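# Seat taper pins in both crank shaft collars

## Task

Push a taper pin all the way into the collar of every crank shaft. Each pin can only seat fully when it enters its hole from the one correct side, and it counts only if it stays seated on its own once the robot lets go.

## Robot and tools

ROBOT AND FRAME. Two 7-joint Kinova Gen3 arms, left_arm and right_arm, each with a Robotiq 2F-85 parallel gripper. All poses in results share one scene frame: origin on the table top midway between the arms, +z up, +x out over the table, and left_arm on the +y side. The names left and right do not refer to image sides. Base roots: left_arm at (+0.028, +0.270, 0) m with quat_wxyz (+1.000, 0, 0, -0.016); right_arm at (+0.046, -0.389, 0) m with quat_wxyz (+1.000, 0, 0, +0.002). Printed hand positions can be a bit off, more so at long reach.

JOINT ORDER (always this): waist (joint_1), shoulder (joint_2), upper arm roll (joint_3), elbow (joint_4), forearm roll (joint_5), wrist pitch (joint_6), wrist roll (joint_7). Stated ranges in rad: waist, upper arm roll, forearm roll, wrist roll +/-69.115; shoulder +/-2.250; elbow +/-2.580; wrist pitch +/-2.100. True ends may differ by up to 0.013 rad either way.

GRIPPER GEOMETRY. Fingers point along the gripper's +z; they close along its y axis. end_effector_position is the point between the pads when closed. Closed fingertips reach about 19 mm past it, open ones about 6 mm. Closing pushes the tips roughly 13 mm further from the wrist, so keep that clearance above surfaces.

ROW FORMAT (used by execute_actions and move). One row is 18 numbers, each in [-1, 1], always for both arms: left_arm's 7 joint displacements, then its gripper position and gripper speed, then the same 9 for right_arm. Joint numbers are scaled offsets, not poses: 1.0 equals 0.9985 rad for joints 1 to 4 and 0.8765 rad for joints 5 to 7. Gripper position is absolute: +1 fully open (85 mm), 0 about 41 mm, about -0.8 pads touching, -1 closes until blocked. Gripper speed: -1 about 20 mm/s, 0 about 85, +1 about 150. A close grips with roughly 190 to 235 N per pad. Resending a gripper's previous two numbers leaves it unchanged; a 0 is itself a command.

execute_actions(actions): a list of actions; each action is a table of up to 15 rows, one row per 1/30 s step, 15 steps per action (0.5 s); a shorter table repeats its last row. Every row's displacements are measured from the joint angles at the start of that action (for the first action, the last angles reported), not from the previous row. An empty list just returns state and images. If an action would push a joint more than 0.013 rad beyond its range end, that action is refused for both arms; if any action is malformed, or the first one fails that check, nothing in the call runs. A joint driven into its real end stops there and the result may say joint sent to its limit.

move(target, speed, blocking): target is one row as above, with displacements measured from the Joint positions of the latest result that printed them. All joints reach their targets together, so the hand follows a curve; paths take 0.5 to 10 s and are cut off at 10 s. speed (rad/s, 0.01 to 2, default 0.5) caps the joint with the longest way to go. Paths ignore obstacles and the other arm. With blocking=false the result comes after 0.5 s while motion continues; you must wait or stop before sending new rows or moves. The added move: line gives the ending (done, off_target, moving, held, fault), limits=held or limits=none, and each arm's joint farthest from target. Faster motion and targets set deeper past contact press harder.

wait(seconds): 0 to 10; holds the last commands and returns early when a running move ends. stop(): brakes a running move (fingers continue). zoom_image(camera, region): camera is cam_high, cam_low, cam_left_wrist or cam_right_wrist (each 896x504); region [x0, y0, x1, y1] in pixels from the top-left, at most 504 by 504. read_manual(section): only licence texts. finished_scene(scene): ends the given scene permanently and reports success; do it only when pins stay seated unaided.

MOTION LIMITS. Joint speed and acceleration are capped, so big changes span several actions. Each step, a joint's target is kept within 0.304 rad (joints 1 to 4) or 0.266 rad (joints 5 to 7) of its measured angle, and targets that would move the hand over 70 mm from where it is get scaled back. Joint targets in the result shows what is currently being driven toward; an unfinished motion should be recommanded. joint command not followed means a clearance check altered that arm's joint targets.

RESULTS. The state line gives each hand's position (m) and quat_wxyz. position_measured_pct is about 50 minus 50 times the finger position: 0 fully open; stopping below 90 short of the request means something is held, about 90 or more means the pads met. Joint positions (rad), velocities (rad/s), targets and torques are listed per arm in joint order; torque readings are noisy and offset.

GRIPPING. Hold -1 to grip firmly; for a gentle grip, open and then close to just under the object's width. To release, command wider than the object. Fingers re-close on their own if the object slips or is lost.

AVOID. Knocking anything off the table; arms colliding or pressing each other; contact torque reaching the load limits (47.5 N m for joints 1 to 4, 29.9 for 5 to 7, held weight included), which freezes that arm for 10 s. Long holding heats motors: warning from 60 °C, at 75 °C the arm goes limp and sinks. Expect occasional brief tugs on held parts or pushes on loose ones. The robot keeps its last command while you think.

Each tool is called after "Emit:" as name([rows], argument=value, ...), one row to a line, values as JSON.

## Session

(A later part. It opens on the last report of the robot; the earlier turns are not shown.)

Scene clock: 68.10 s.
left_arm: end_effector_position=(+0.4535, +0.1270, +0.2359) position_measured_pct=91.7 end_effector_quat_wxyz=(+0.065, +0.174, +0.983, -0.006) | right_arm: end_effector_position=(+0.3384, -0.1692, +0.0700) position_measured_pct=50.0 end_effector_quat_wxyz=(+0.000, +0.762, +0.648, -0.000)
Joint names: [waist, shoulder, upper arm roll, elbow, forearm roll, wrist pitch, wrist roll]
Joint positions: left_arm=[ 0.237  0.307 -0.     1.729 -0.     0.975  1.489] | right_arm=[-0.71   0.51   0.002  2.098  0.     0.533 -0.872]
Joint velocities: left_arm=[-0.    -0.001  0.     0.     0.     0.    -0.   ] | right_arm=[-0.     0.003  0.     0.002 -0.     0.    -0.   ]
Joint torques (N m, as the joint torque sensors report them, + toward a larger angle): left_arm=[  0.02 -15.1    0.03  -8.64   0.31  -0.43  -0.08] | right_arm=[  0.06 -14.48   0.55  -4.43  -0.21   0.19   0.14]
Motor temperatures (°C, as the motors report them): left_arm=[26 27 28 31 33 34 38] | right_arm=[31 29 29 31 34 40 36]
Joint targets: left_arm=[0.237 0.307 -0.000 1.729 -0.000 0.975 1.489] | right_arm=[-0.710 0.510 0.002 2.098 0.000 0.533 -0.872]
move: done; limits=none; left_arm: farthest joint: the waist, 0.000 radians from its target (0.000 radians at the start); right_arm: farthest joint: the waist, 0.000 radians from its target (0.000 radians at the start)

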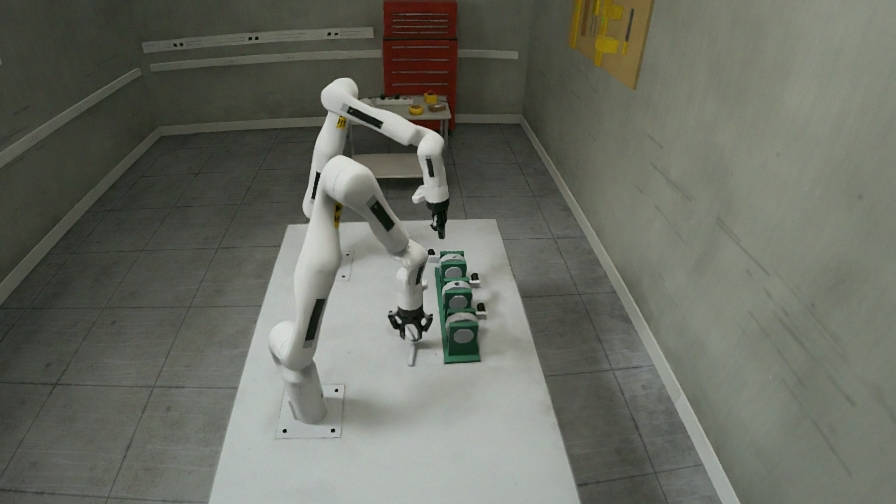

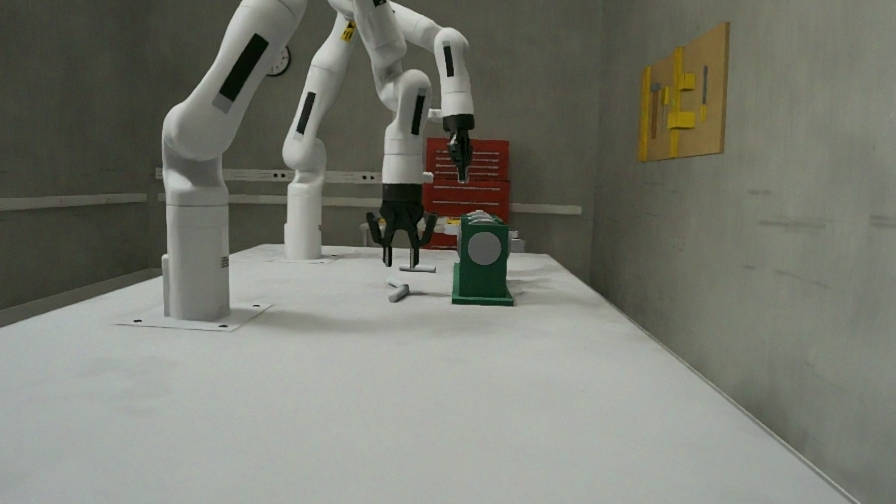

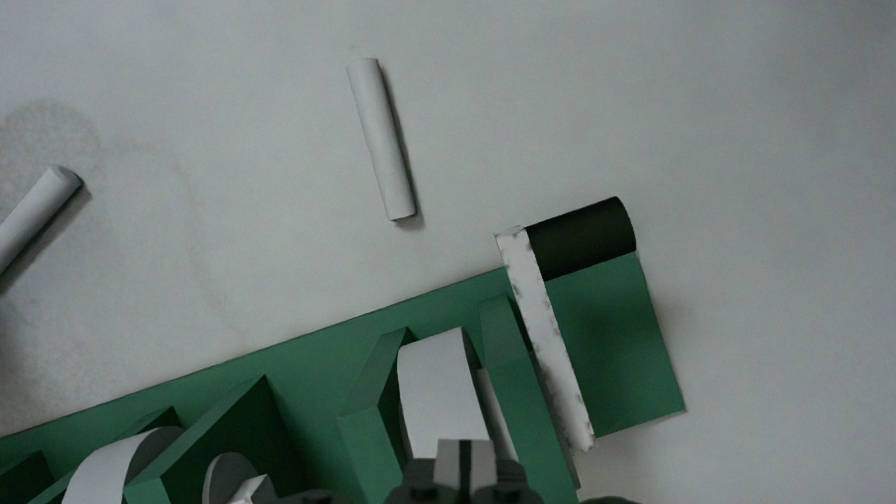

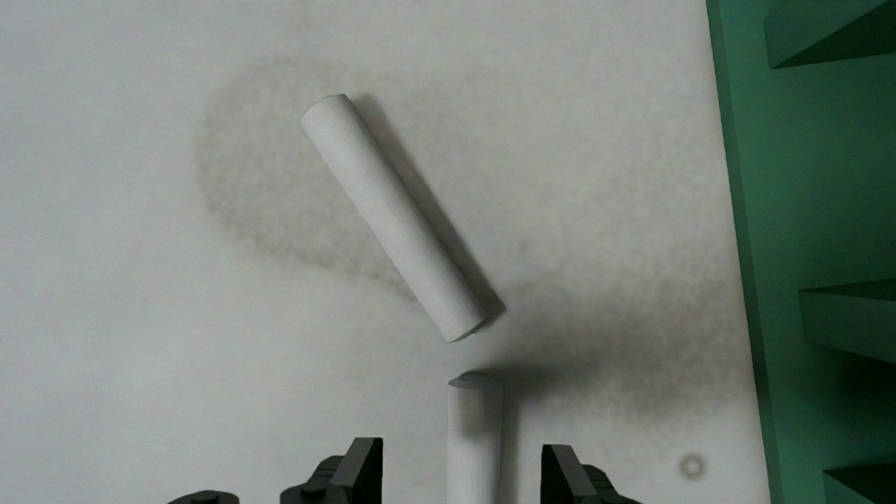

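Emit:
move(target=[-0.4,0.05,0,-0.1,0.45,0.34,0,-1,0,0.013,0.1196,0,0.0306,0,-0.171,0.015,0,0], speed=0.45)

Emit:
move(target=[-0.344,0.07,0,-0.1,0.45,0.34,0,-1,0,0,0,0,0,0,0,0,-1,-0.3], speed=0.6)

Scene clock: 70.23 s.
left_arm: end_effector_position=(+0.4497, +0.1850, +0.2638) position_measured_pct=91.7 end_effector_quat_wxyz=(-0.038, -0.092, +0.977, -0.189) | right_arm: end_effector_position=(+0.3413, -0.1730, +0.0221) position_measured_pct=50.0 end_effector_quat_wxyz=(+0.001, +0.761, +0.648, -0.000)
Joint names: [waist, shoulder, upper arm roll, elbow, forearm roll, wrist pitch, wrist roll]
Joint positions: left_arm=[-0.162  0.357 -0.     1.63   0.394  1.273  1.489] | right_arm=[-0.697  0.629  0.002  2.129  0.     0.383 -0.859]
Joint velocities: left_arm=[-0.004  0.     0.002 -0.     0.     0.     0.   ] | right_arm=[ 0.     0.    -0.001 -0.002 -0.     0.     0.   ]
Joint torques (N m, as the joint torque sensors report them, + toward a larger angle): left_arm=[ -0.44 -15.22   0.23  -8.11   0.98   0.52  -0.12] | right_arm=[ -0.19 -15.95   0.54  -3.18   0.05   0.14  -0.11]
Motor temperatures (°C, as the motors report them): left_arm=[26 27 28 31 33 34 38] | right_arm=[31 29 29 31 34 40 36]
Joint targets: left_arm=[-0.163 0.357 -0.000 1.630 0.394 1.273 1.489] | right_arm=[-0.697 0.629 0.002 2.129 0.000 0.383 -0.859]
move: done; limits=none; left_arm: farthest joint: the waist, 0.000 radians from its target (0.399 radians at the start); right_arm: farthest joint: the waist, 0.000 radians from its target (0.013 radians at the start)

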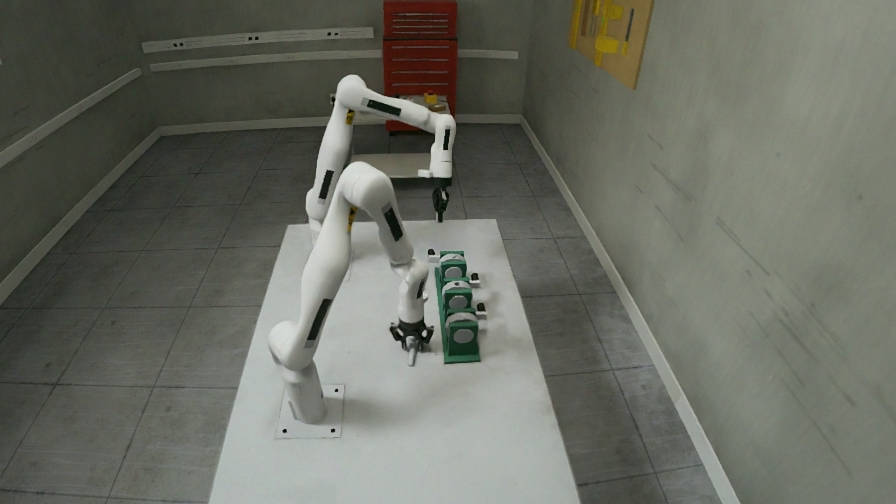

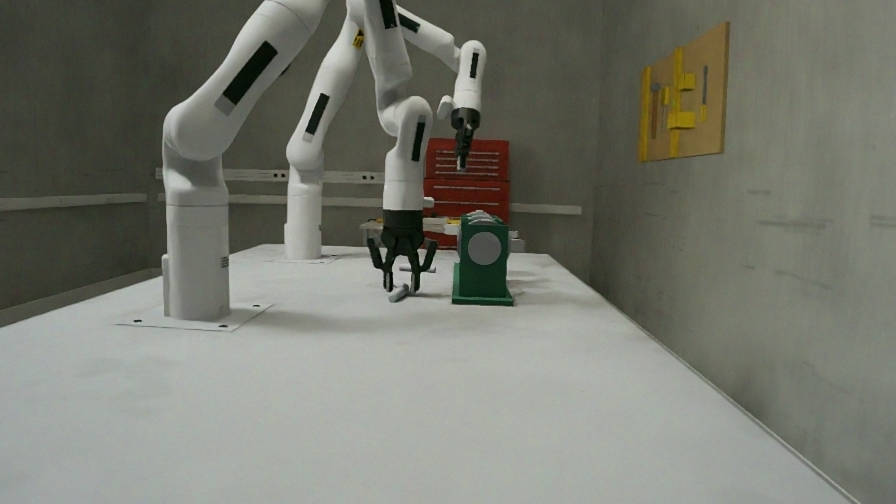

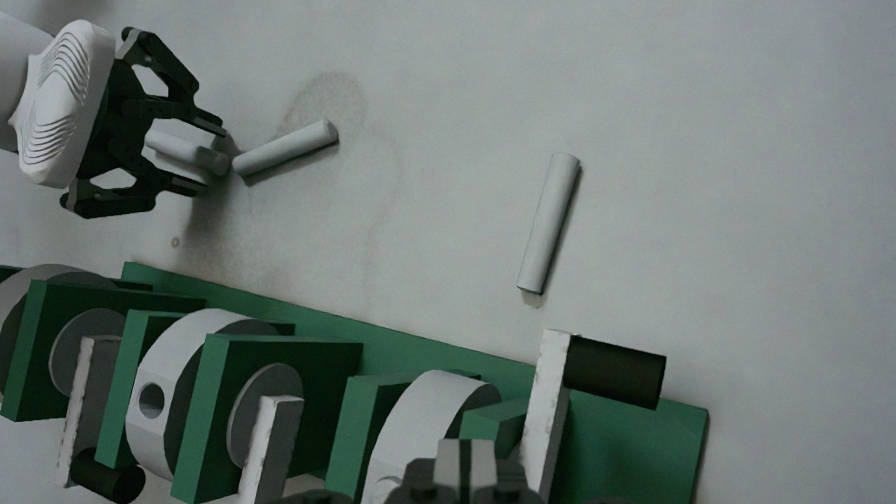

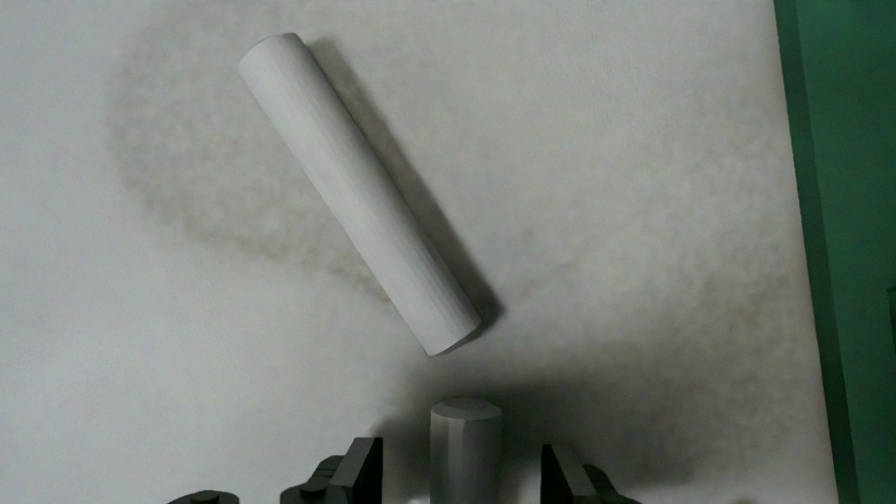

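Scene clock: 71.47 s.
left_arm: end_effector_position=(+0.4806, +0.2261, +0.3464) position_measured_pct=91.7 end_effector_quat_wxyz=(-0.067, -0.249, +0.874, -0.411) | right_arm: end_effector_position=(+0.3414, -0.1730, +0.0225) position_measured_pct=77.4 end_effector_quat_wxyz=(+0.001, +0.761, +0.648, +0.000)
Joint names: [waist, shoulder, upper arm roll, elbow, forearm roll, wrist pitch, wrist roll]
Joint positions: left_arm=[-0.505  0.427 -0.     1.53   0.789  1.571  1.489] | right_arm=[-0.697  0.628  0.002  2.129  0.     0.384 -0.859]
Joint velocities: left_arm=[-0.002  0.001  0.002 -0.001  0.     0.     0.   ] | right_arm=[-0.     0.001  0.     0.     0.    -0.001 -0.   ]
Joint torques (N m, as the joint torque sensors report them, + toward a larger angle): left_arm=[ -0.33 -16.34   0.56  -8.07   2.01   0.93  -0.18] | right_arm=[  0.1  -14.95   0.24  -3.14  -0.1   -0.15   0.03]
Motor temperatures (°C, as the motors report them): left_arm=[26 27 28 31 33 34 38] | right_arm=[31 29 29 31 34 40 36]
Joint targets: left_arm=[-0.506 0.427 -0.000 1.530 0.789 1.571 1.489] | right_arm=[-0.697 0.629 0.002 2.129 0.000 0.383 -0.859]
move: done; limits=none; left_arm: farthest joint: the waist, 0.000 radians from its target (0.343 radians at the start); right_arm: farthest joint: the shoulder, 0.001 radians from its target (0.000 radians at the start)

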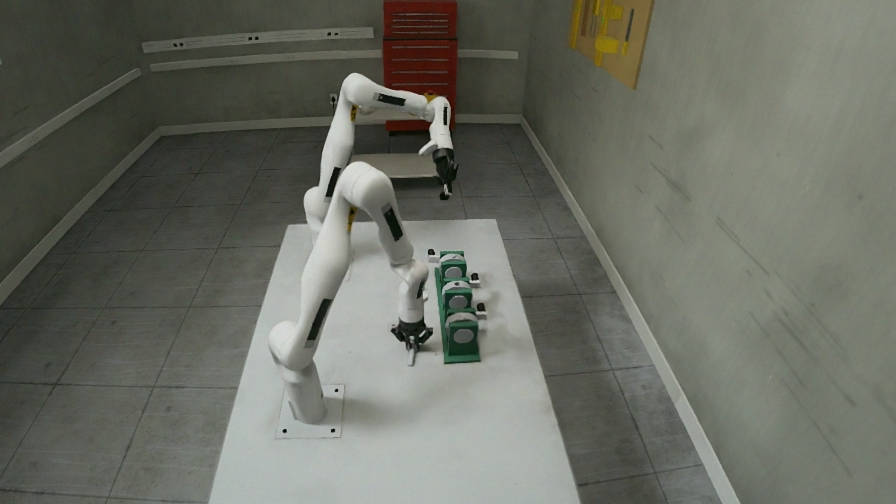

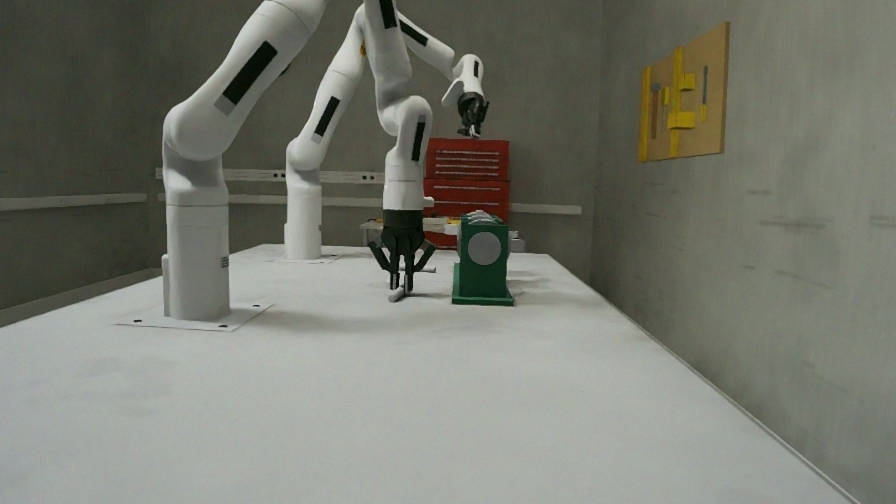

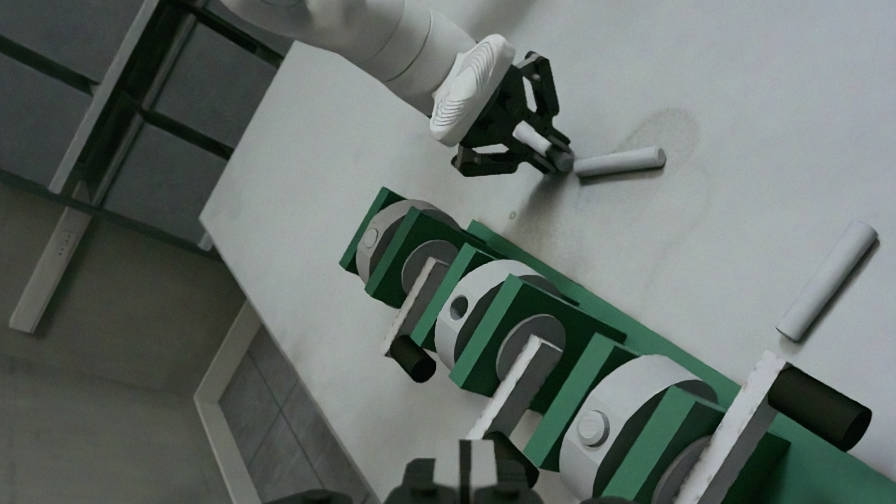

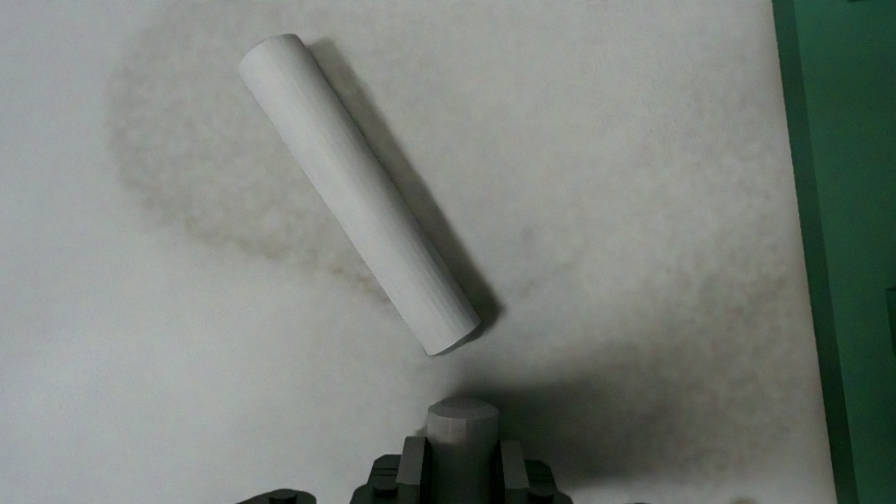

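Emit:
move(target=[0,0,0,0,0,0,0,-1,0,0.2,-0.43,0,-0.21,0,0.66,0.7,-1,0], speed=0.7)

Emit:
move(target=[0,0.25,0,0.3,0.45,0,0,-1,0,0.5,0.2,0,-0.25,-0.9,0.694,0.8,-1,0], speed=0.9)

Scene clock: 73.70 s.
left_arm: end_effector_position=(+0.4806, +0.2261, +0.3464) position_measured_pct=91.7 end_effector_quat_wxyz=(-0.067, -0.249, +0.874, -0.411) | right_arm: end_effector_position=(+0.3828, -0.2333, +0.2229) position_measured_pct=77.4 end_effector_quat_wxyz=(+0.012, +0.612, +0.790, +0.028)
Joint names: [waist, shoulder, upper arm roll, elbow, forearm roll, wrist pitch, wrist roll]
Joint positions: left_arm=[-0.505  0.427 -0.     1.53   0.789  1.571  1.489] | right_arm=[-0.497  0.199  0.002  1.919  0.     0.962 -0.245]
Joint velocities: left_arm=[-0.001  0.001  0.001 -0.    -0.    -0.001  0.   ] | right_arm=[ 0.002 -0.002  0.001  0.001 -0.    -0.    -0.   ]
Joint torques (N m, as the joint torque sensors report them, + toward a larger angle): left_arm=[ -0.23 -16.95   0.81  -7.69   2.     1.14  -0.1 ] | right_arm=[ -0.14 -12.81   0.12  -7.78   0.1   -0.06   0.11]
Motor temperatures (°C, as the motors report them): left_arm=[26 27 28 31 33 34 38] | right_arm=[31 29 29 31 34 40 36]
Joint targets: left_arm=[-0.505 0.427 -0.000 1.530 0.789 1.571 1.489] | right_arm=[-0.497 0.199 0.002 1.919 0.000 0.962 -0.245]
move: done; limits=none; left_arm: farthest joint: the waist, 0.000 radians from its target (0.001 radians at the start); right_arm: farthest joint: the waist, 0.000 radians from its target (0.200 radians at the start)

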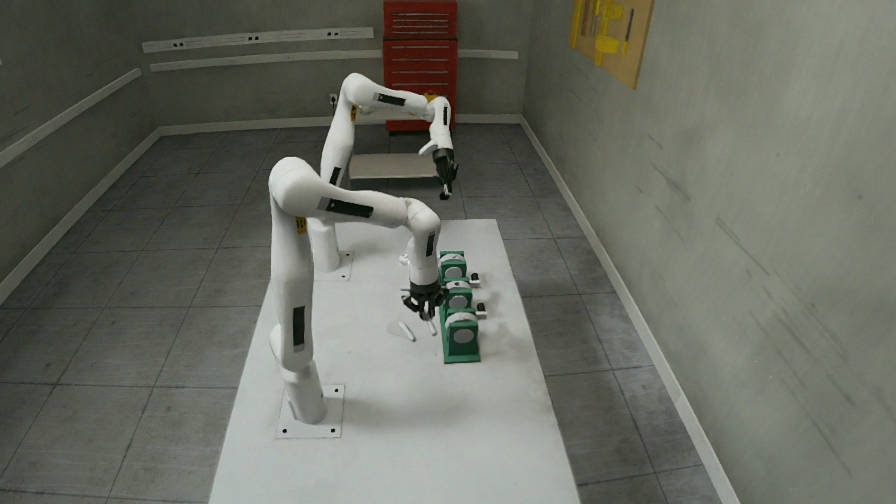

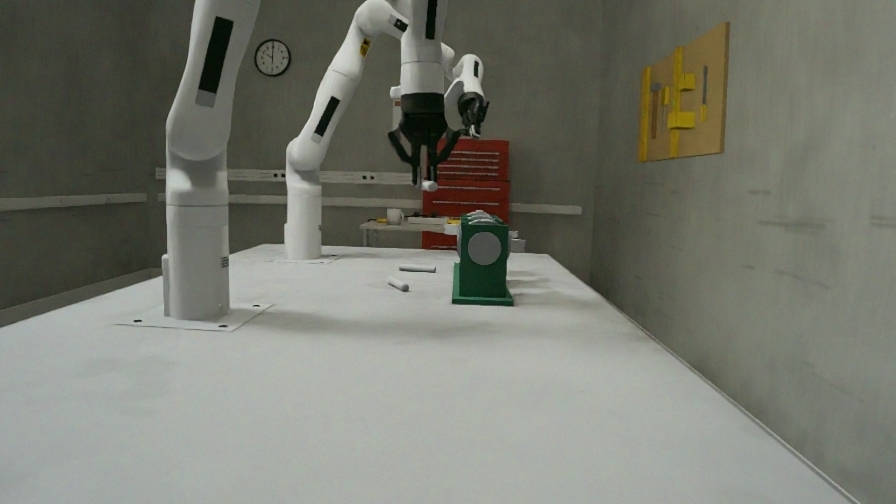

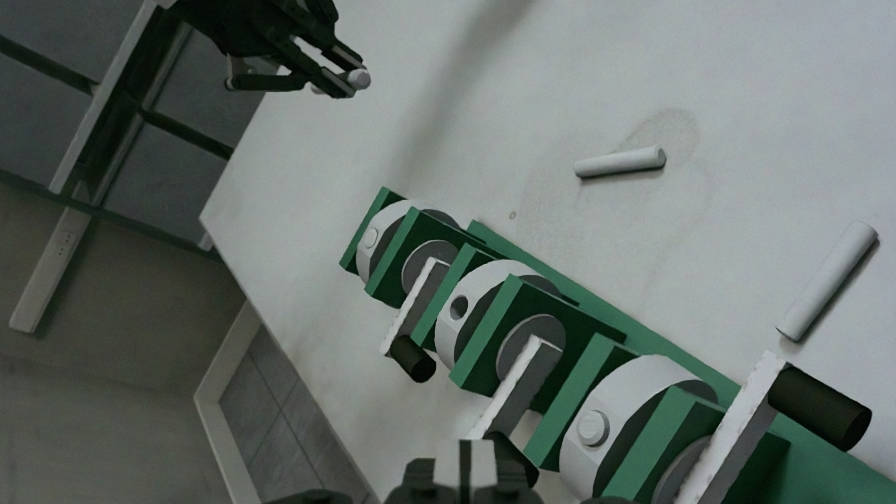

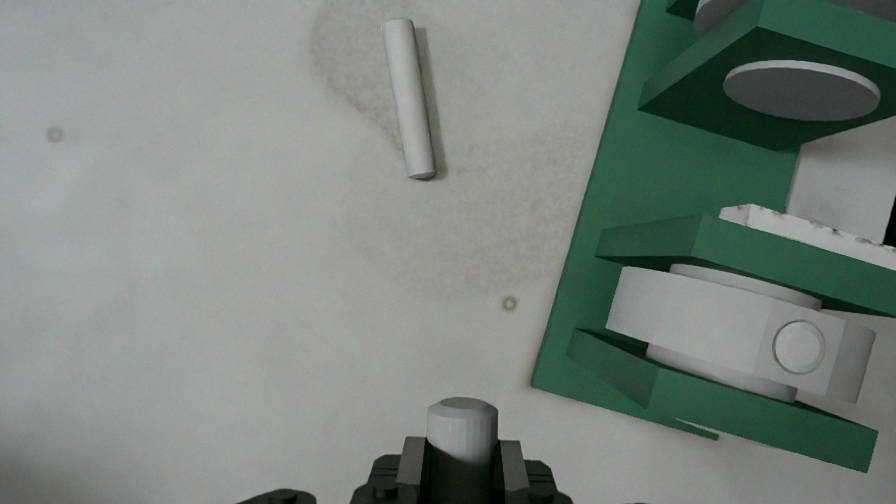

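Scene clock: 75.23 s.
left_arm: end_effector_position=(+0.4869, +0.1538, +0.2902) position_measured_pct=91.7 end_effector_quat_wxyz=(-0.223, -0.391, +0.678, -0.581) | right_arm: end_effector_position=(+0.3803, -0.1926, +0.3294) position_measured_pct=77.4 end_effector_quat_wxyz=(-0.390, +0.554, +0.709, +0.196)
Joint names: [waist, shoulder, upper arm roll, elbow, forearm roll, wrist pitch, wrist roll]
Joint positions: left_arm=[-0.505  0.677 -0.     1.829  1.183  1.571  1.489] | right_arm=[ 0.002  0.399  0.002  1.67  -0.789  1.571  0.456]
Joint velocities: left_arm=[ 0.     0.001  0.001  0.    -0.    -0.001 -0.   ] | right_arm=[ 0.002  0.001 -0.     0.001 -0.     0.001 -0.   ]
Joint torques (N m, as the joint torque sensors report them, + toward a larger angle): left_arm=[  0.01 -17.41   1.35  -4.13   1.58   2.14  -0.05] | right_arm=[ -0.28 -16.06  -0.61  -6.78  -1.98   1.66  -0.01]
Motor temperatures (°C, as the motors report them): left_arm=[26 27 28 31 33 34 38] | right_arm=[31 29 29 31 34 40 36]
Joint targets: left_arm=[-0.505 0.677 -0.000 1.829 1.183 1.571 1.489] | right_arm=[0.002 0.399 0.002 1.670 -0.789 1.571 0.456]
move: done; limits=none; left_arm: farthest joint: the waist, 0.000 radians from its target (0.000 radians at the start); right_arm: farthest joint: the waist, 0.001 radians from its target (0.500 radians at the start)

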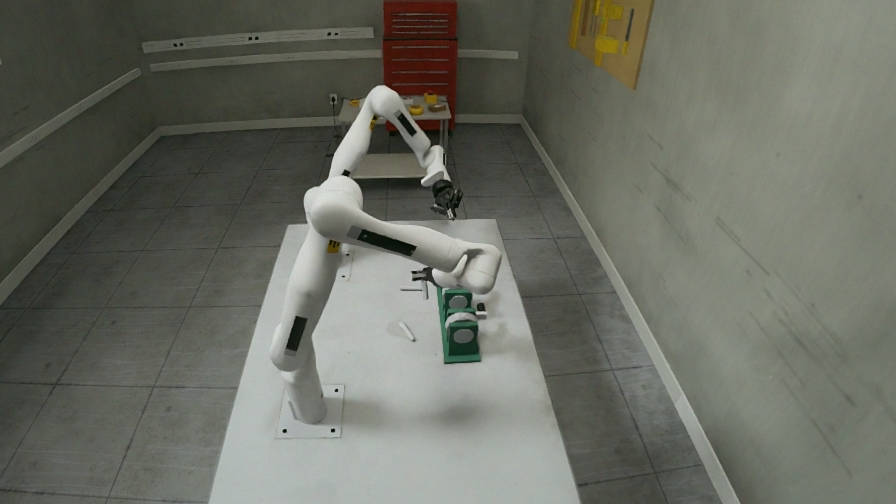

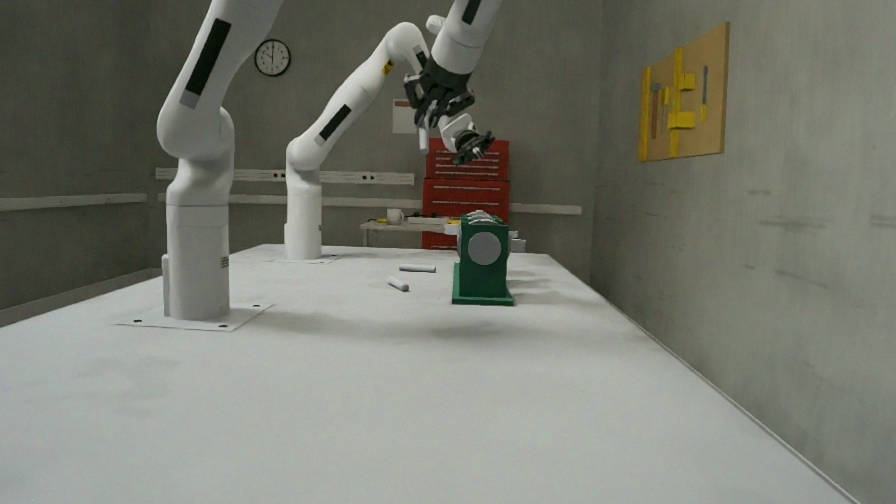

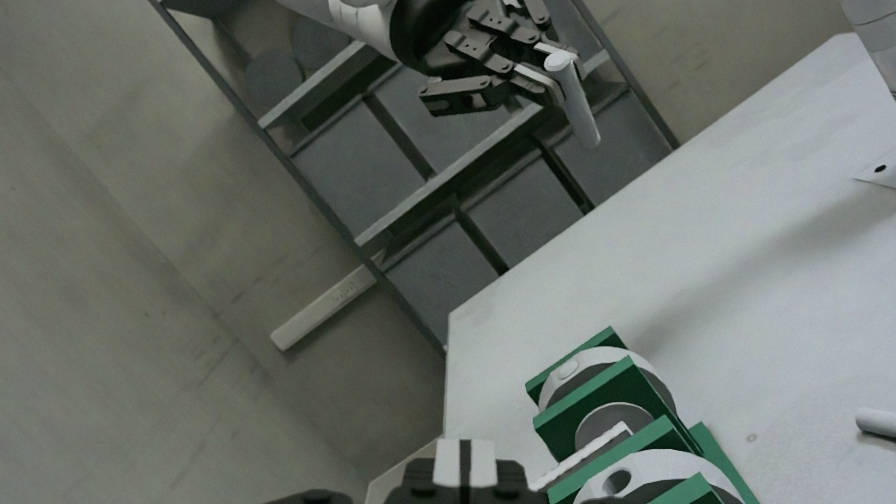

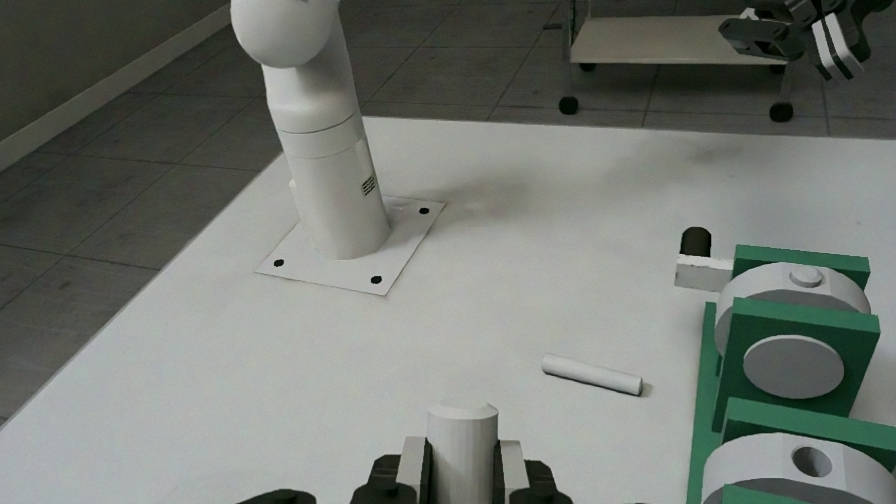

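Emit:
move(target=[0,0.343,0,0.351,0.443,0,0.025,-1,0,-0.142,0.591,-0.002,0.017,-0.892,0,0.740,-1,0], speed=0.8)

Scene clock: 77.07 s.
left_arm: end_effector_position=(+0.4842, +0.1266, +0.1914) position_measured_pct=91.7 end_effector_quat_wxyz=(+0.368, +0.603, -0.370, +0.604) | right_arm: end_effector_position=(+0.4919, -0.0344, +0.2352) position_measured_pct=77.4 end_effector_quat_wxyz=(+0.535, -0.463, -0.535, -0.463)
Joint names: [waist, shoulder, upper arm roll, elbow, forearm roll, wrist pitch, wrist roll]
Joint positions: left_arm=[-0.505  1.019 -0.     2.18   1.571  1.571  1.511] | right_arm=[-0.14   0.989 -0.     1.687 -1.571  1.571  1.104]
Joint velocities: left_arm=[ 0.     0.001 -0.001  0.     0.    -0.001  0.   ] | right_arm=[-0.001  0.001 -0.     0.002 -0.    -0.    -0.   ]
Joint torques (N m, as the joint torque sensors report them, + toward a larger angle): left_arm=[ -0.13 -17.5    2.83   0.24  -0.32   2.73  -0.39] | right_arm=[ -0.16 -22.47  -1.92  -3.52  -1.37   2.9   -0.01]
Motor temperatures (°C, as the motors report them): left_arm=[26 27 28 31 33 34 38] | right_arm=[31 29 29 31 34 40 36]
Joint targets: left_arm=[-0.505 1.019 -0.000 2.180 1.571 1.571 1.511] | right_arm=[-0.140 0.989 -0.000 1.687 -1.571 1.571 1.104]
move: done; limits=none; left_arm: farthest joint: the waist, 0.000 radians from its target (0.000 radians at the start); right_arm: farthest joint: the shoulder, 0.001 radians from its target (0.590 radians at the start)

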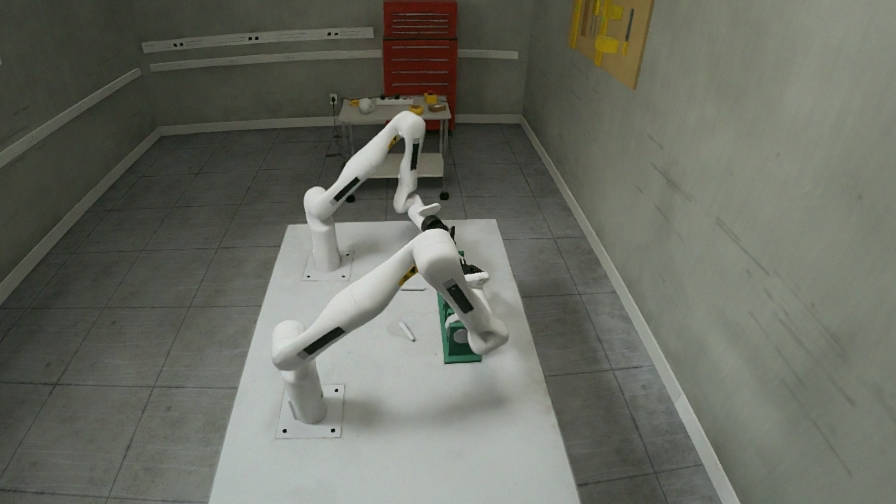

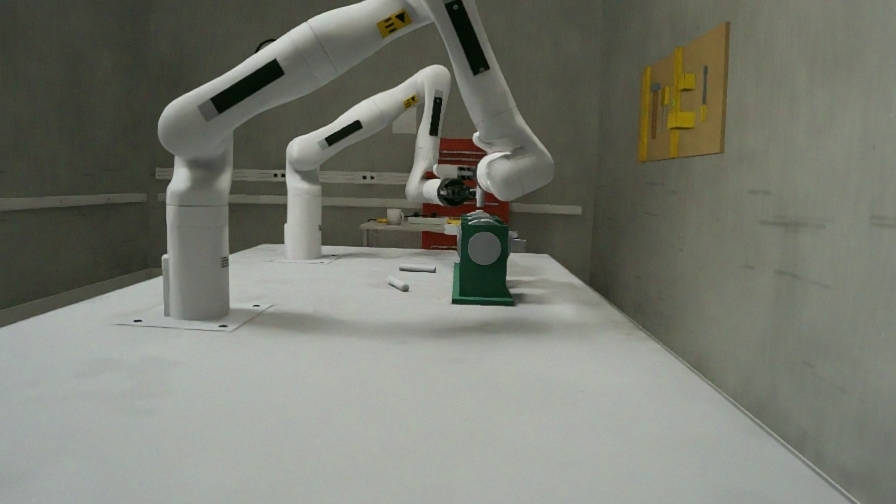

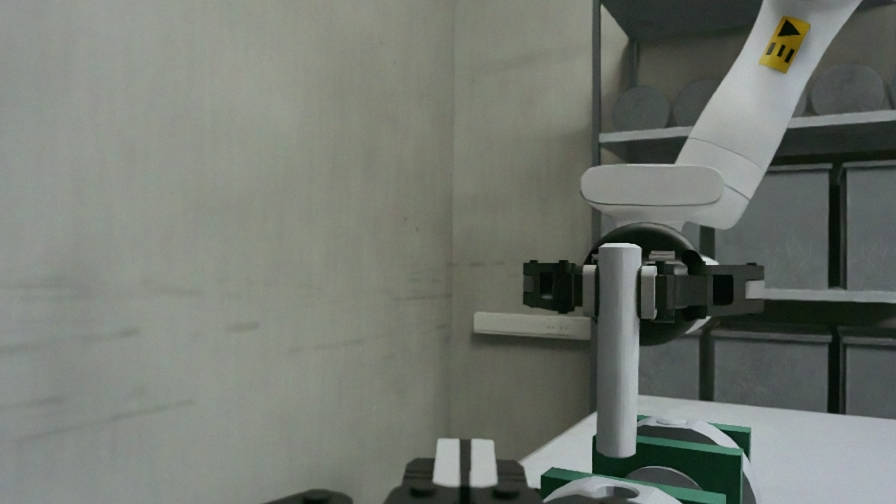

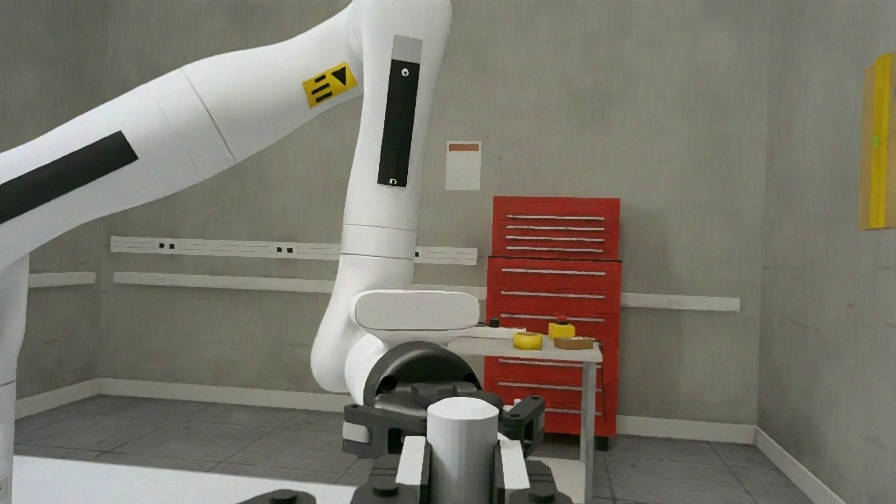

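Emit:
move(target=[0,0.027,0,-0.008,0,0,-0.025,-1,0,0,0.026,0,-0.0055,0,0,0.024,-1,0], speed=0.06)

Emit:
zoom_image(camera="cam_left_wrist", region=[530,400,730,504])

Scene clock: 78.17 s.
left_arm: end_effector_position=(+0.4841, +0.1265, +0.1821) position_measured_pct=91.7 end_effector_quat_wxyz=(+0.367, +0.602, -0.371, +0.604) | right_arm: end_effector_position=(+0.4920, -0.0344, +0.2233) position_measured_pct=77.4 end_effector_quat_wxyz=(+0.534, -0.463, -0.535, -0.463)
Joint names: [waist, shoulder, upper arm roll, elbow, forearm roll, wrist pitch, wrist roll]
Joint positions: left_arm=[-0.505  1.046 -0.     2.172  1.571  1.571  1.489] | right_arm=[-0.14   1.014 -0.     1.681 -1.571  1.571  1.125]
Joint velocities: left_arm=[ 0.     0.002  0.     0.    -0.     0.    -0.   ] | right_arm=[ 0.     0.005  0.001 -0.001  0.    -0.001 -0.   ]
Joint torques (N m, as the joint torque sensors report them, + toward a larger angle): left_arm=[ -0.61 -17.42   2.84   0.9   -0.36   2.55  -0.03] | right_arm=[  0.14 -23.16  -2.18  -3.7   -1.42   3.04  -0.14]
Motor temperatures (°C, as the motors report them): left_arm=[26 27 28 31 33 34 38] | right_arm=[31 29 29 31 34 40 36]
Joint targets: left_arm=[-0.505 1.046 -0.000 2.172 1.571 1.571 1.489] | right_arm=[-0.140 1.015 -0.000 1.681 -1.571 1.571 1.125]
move: done; limits=none; left_arm: farthest joint: the waist, 0.000 radians from its target (0.000 radians at the start); right_arm: farthest joint: the shoulder, 0.001 radians from its target (0.029 radians at the start)

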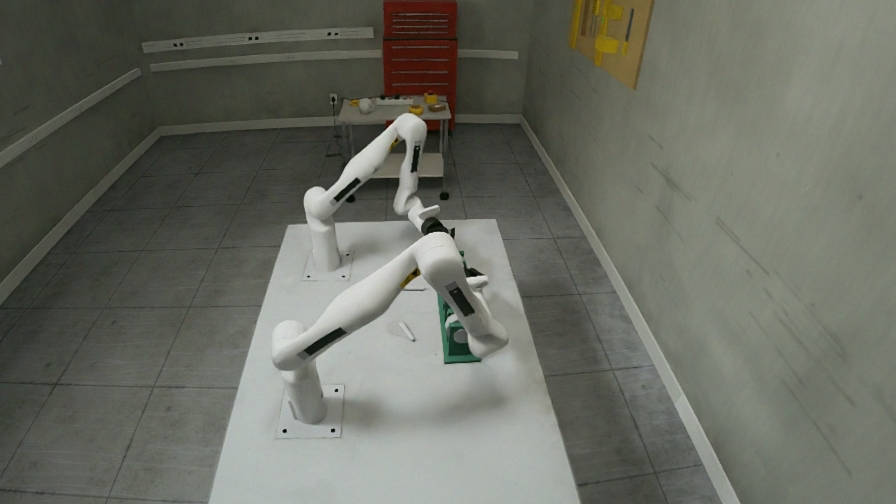

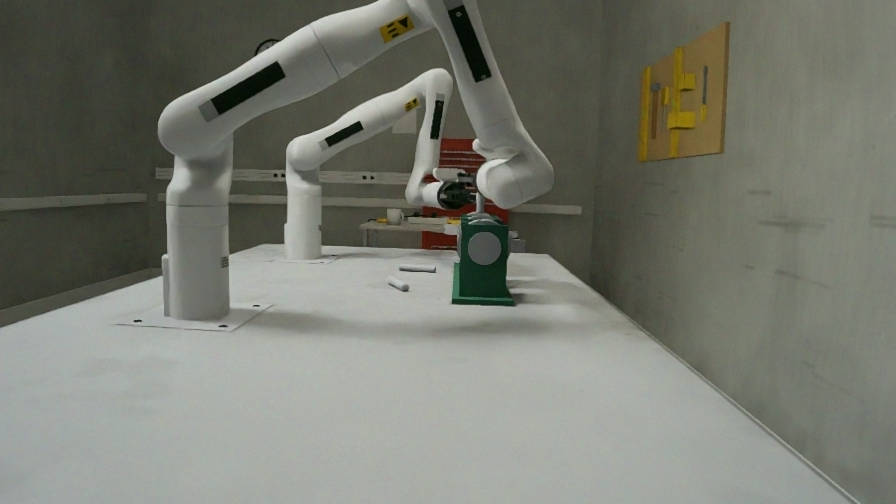

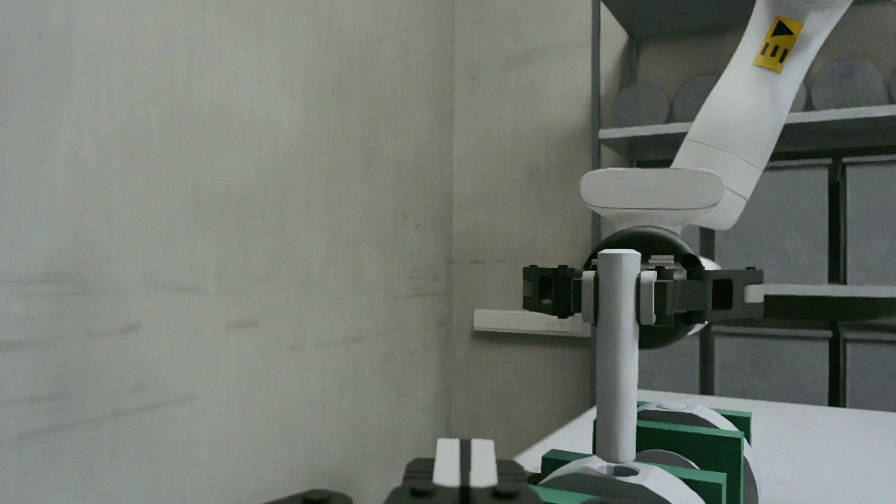

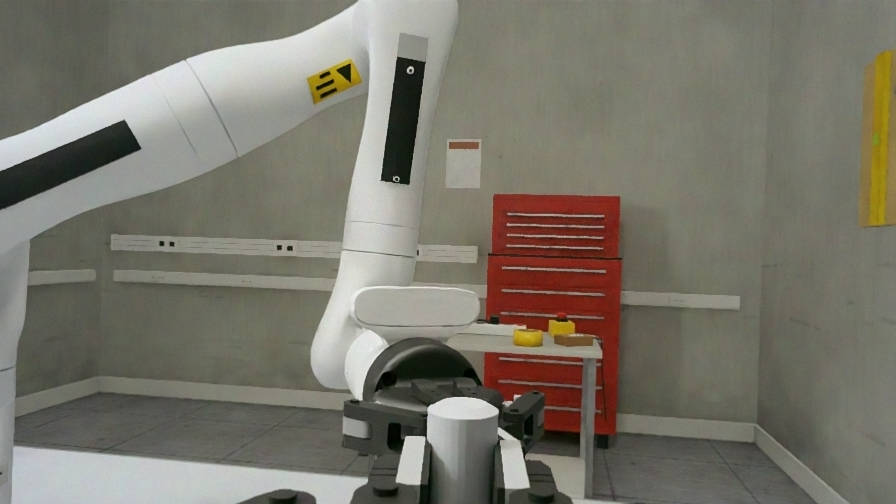

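Region (530, 400, 730, 504) of cam_left_wrist's 896x504 image, scaled by 2.520; it fills the top 262 rows of this view, and the rest is white.

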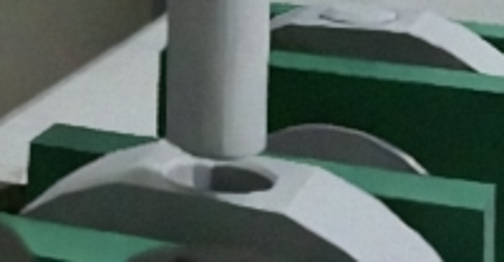

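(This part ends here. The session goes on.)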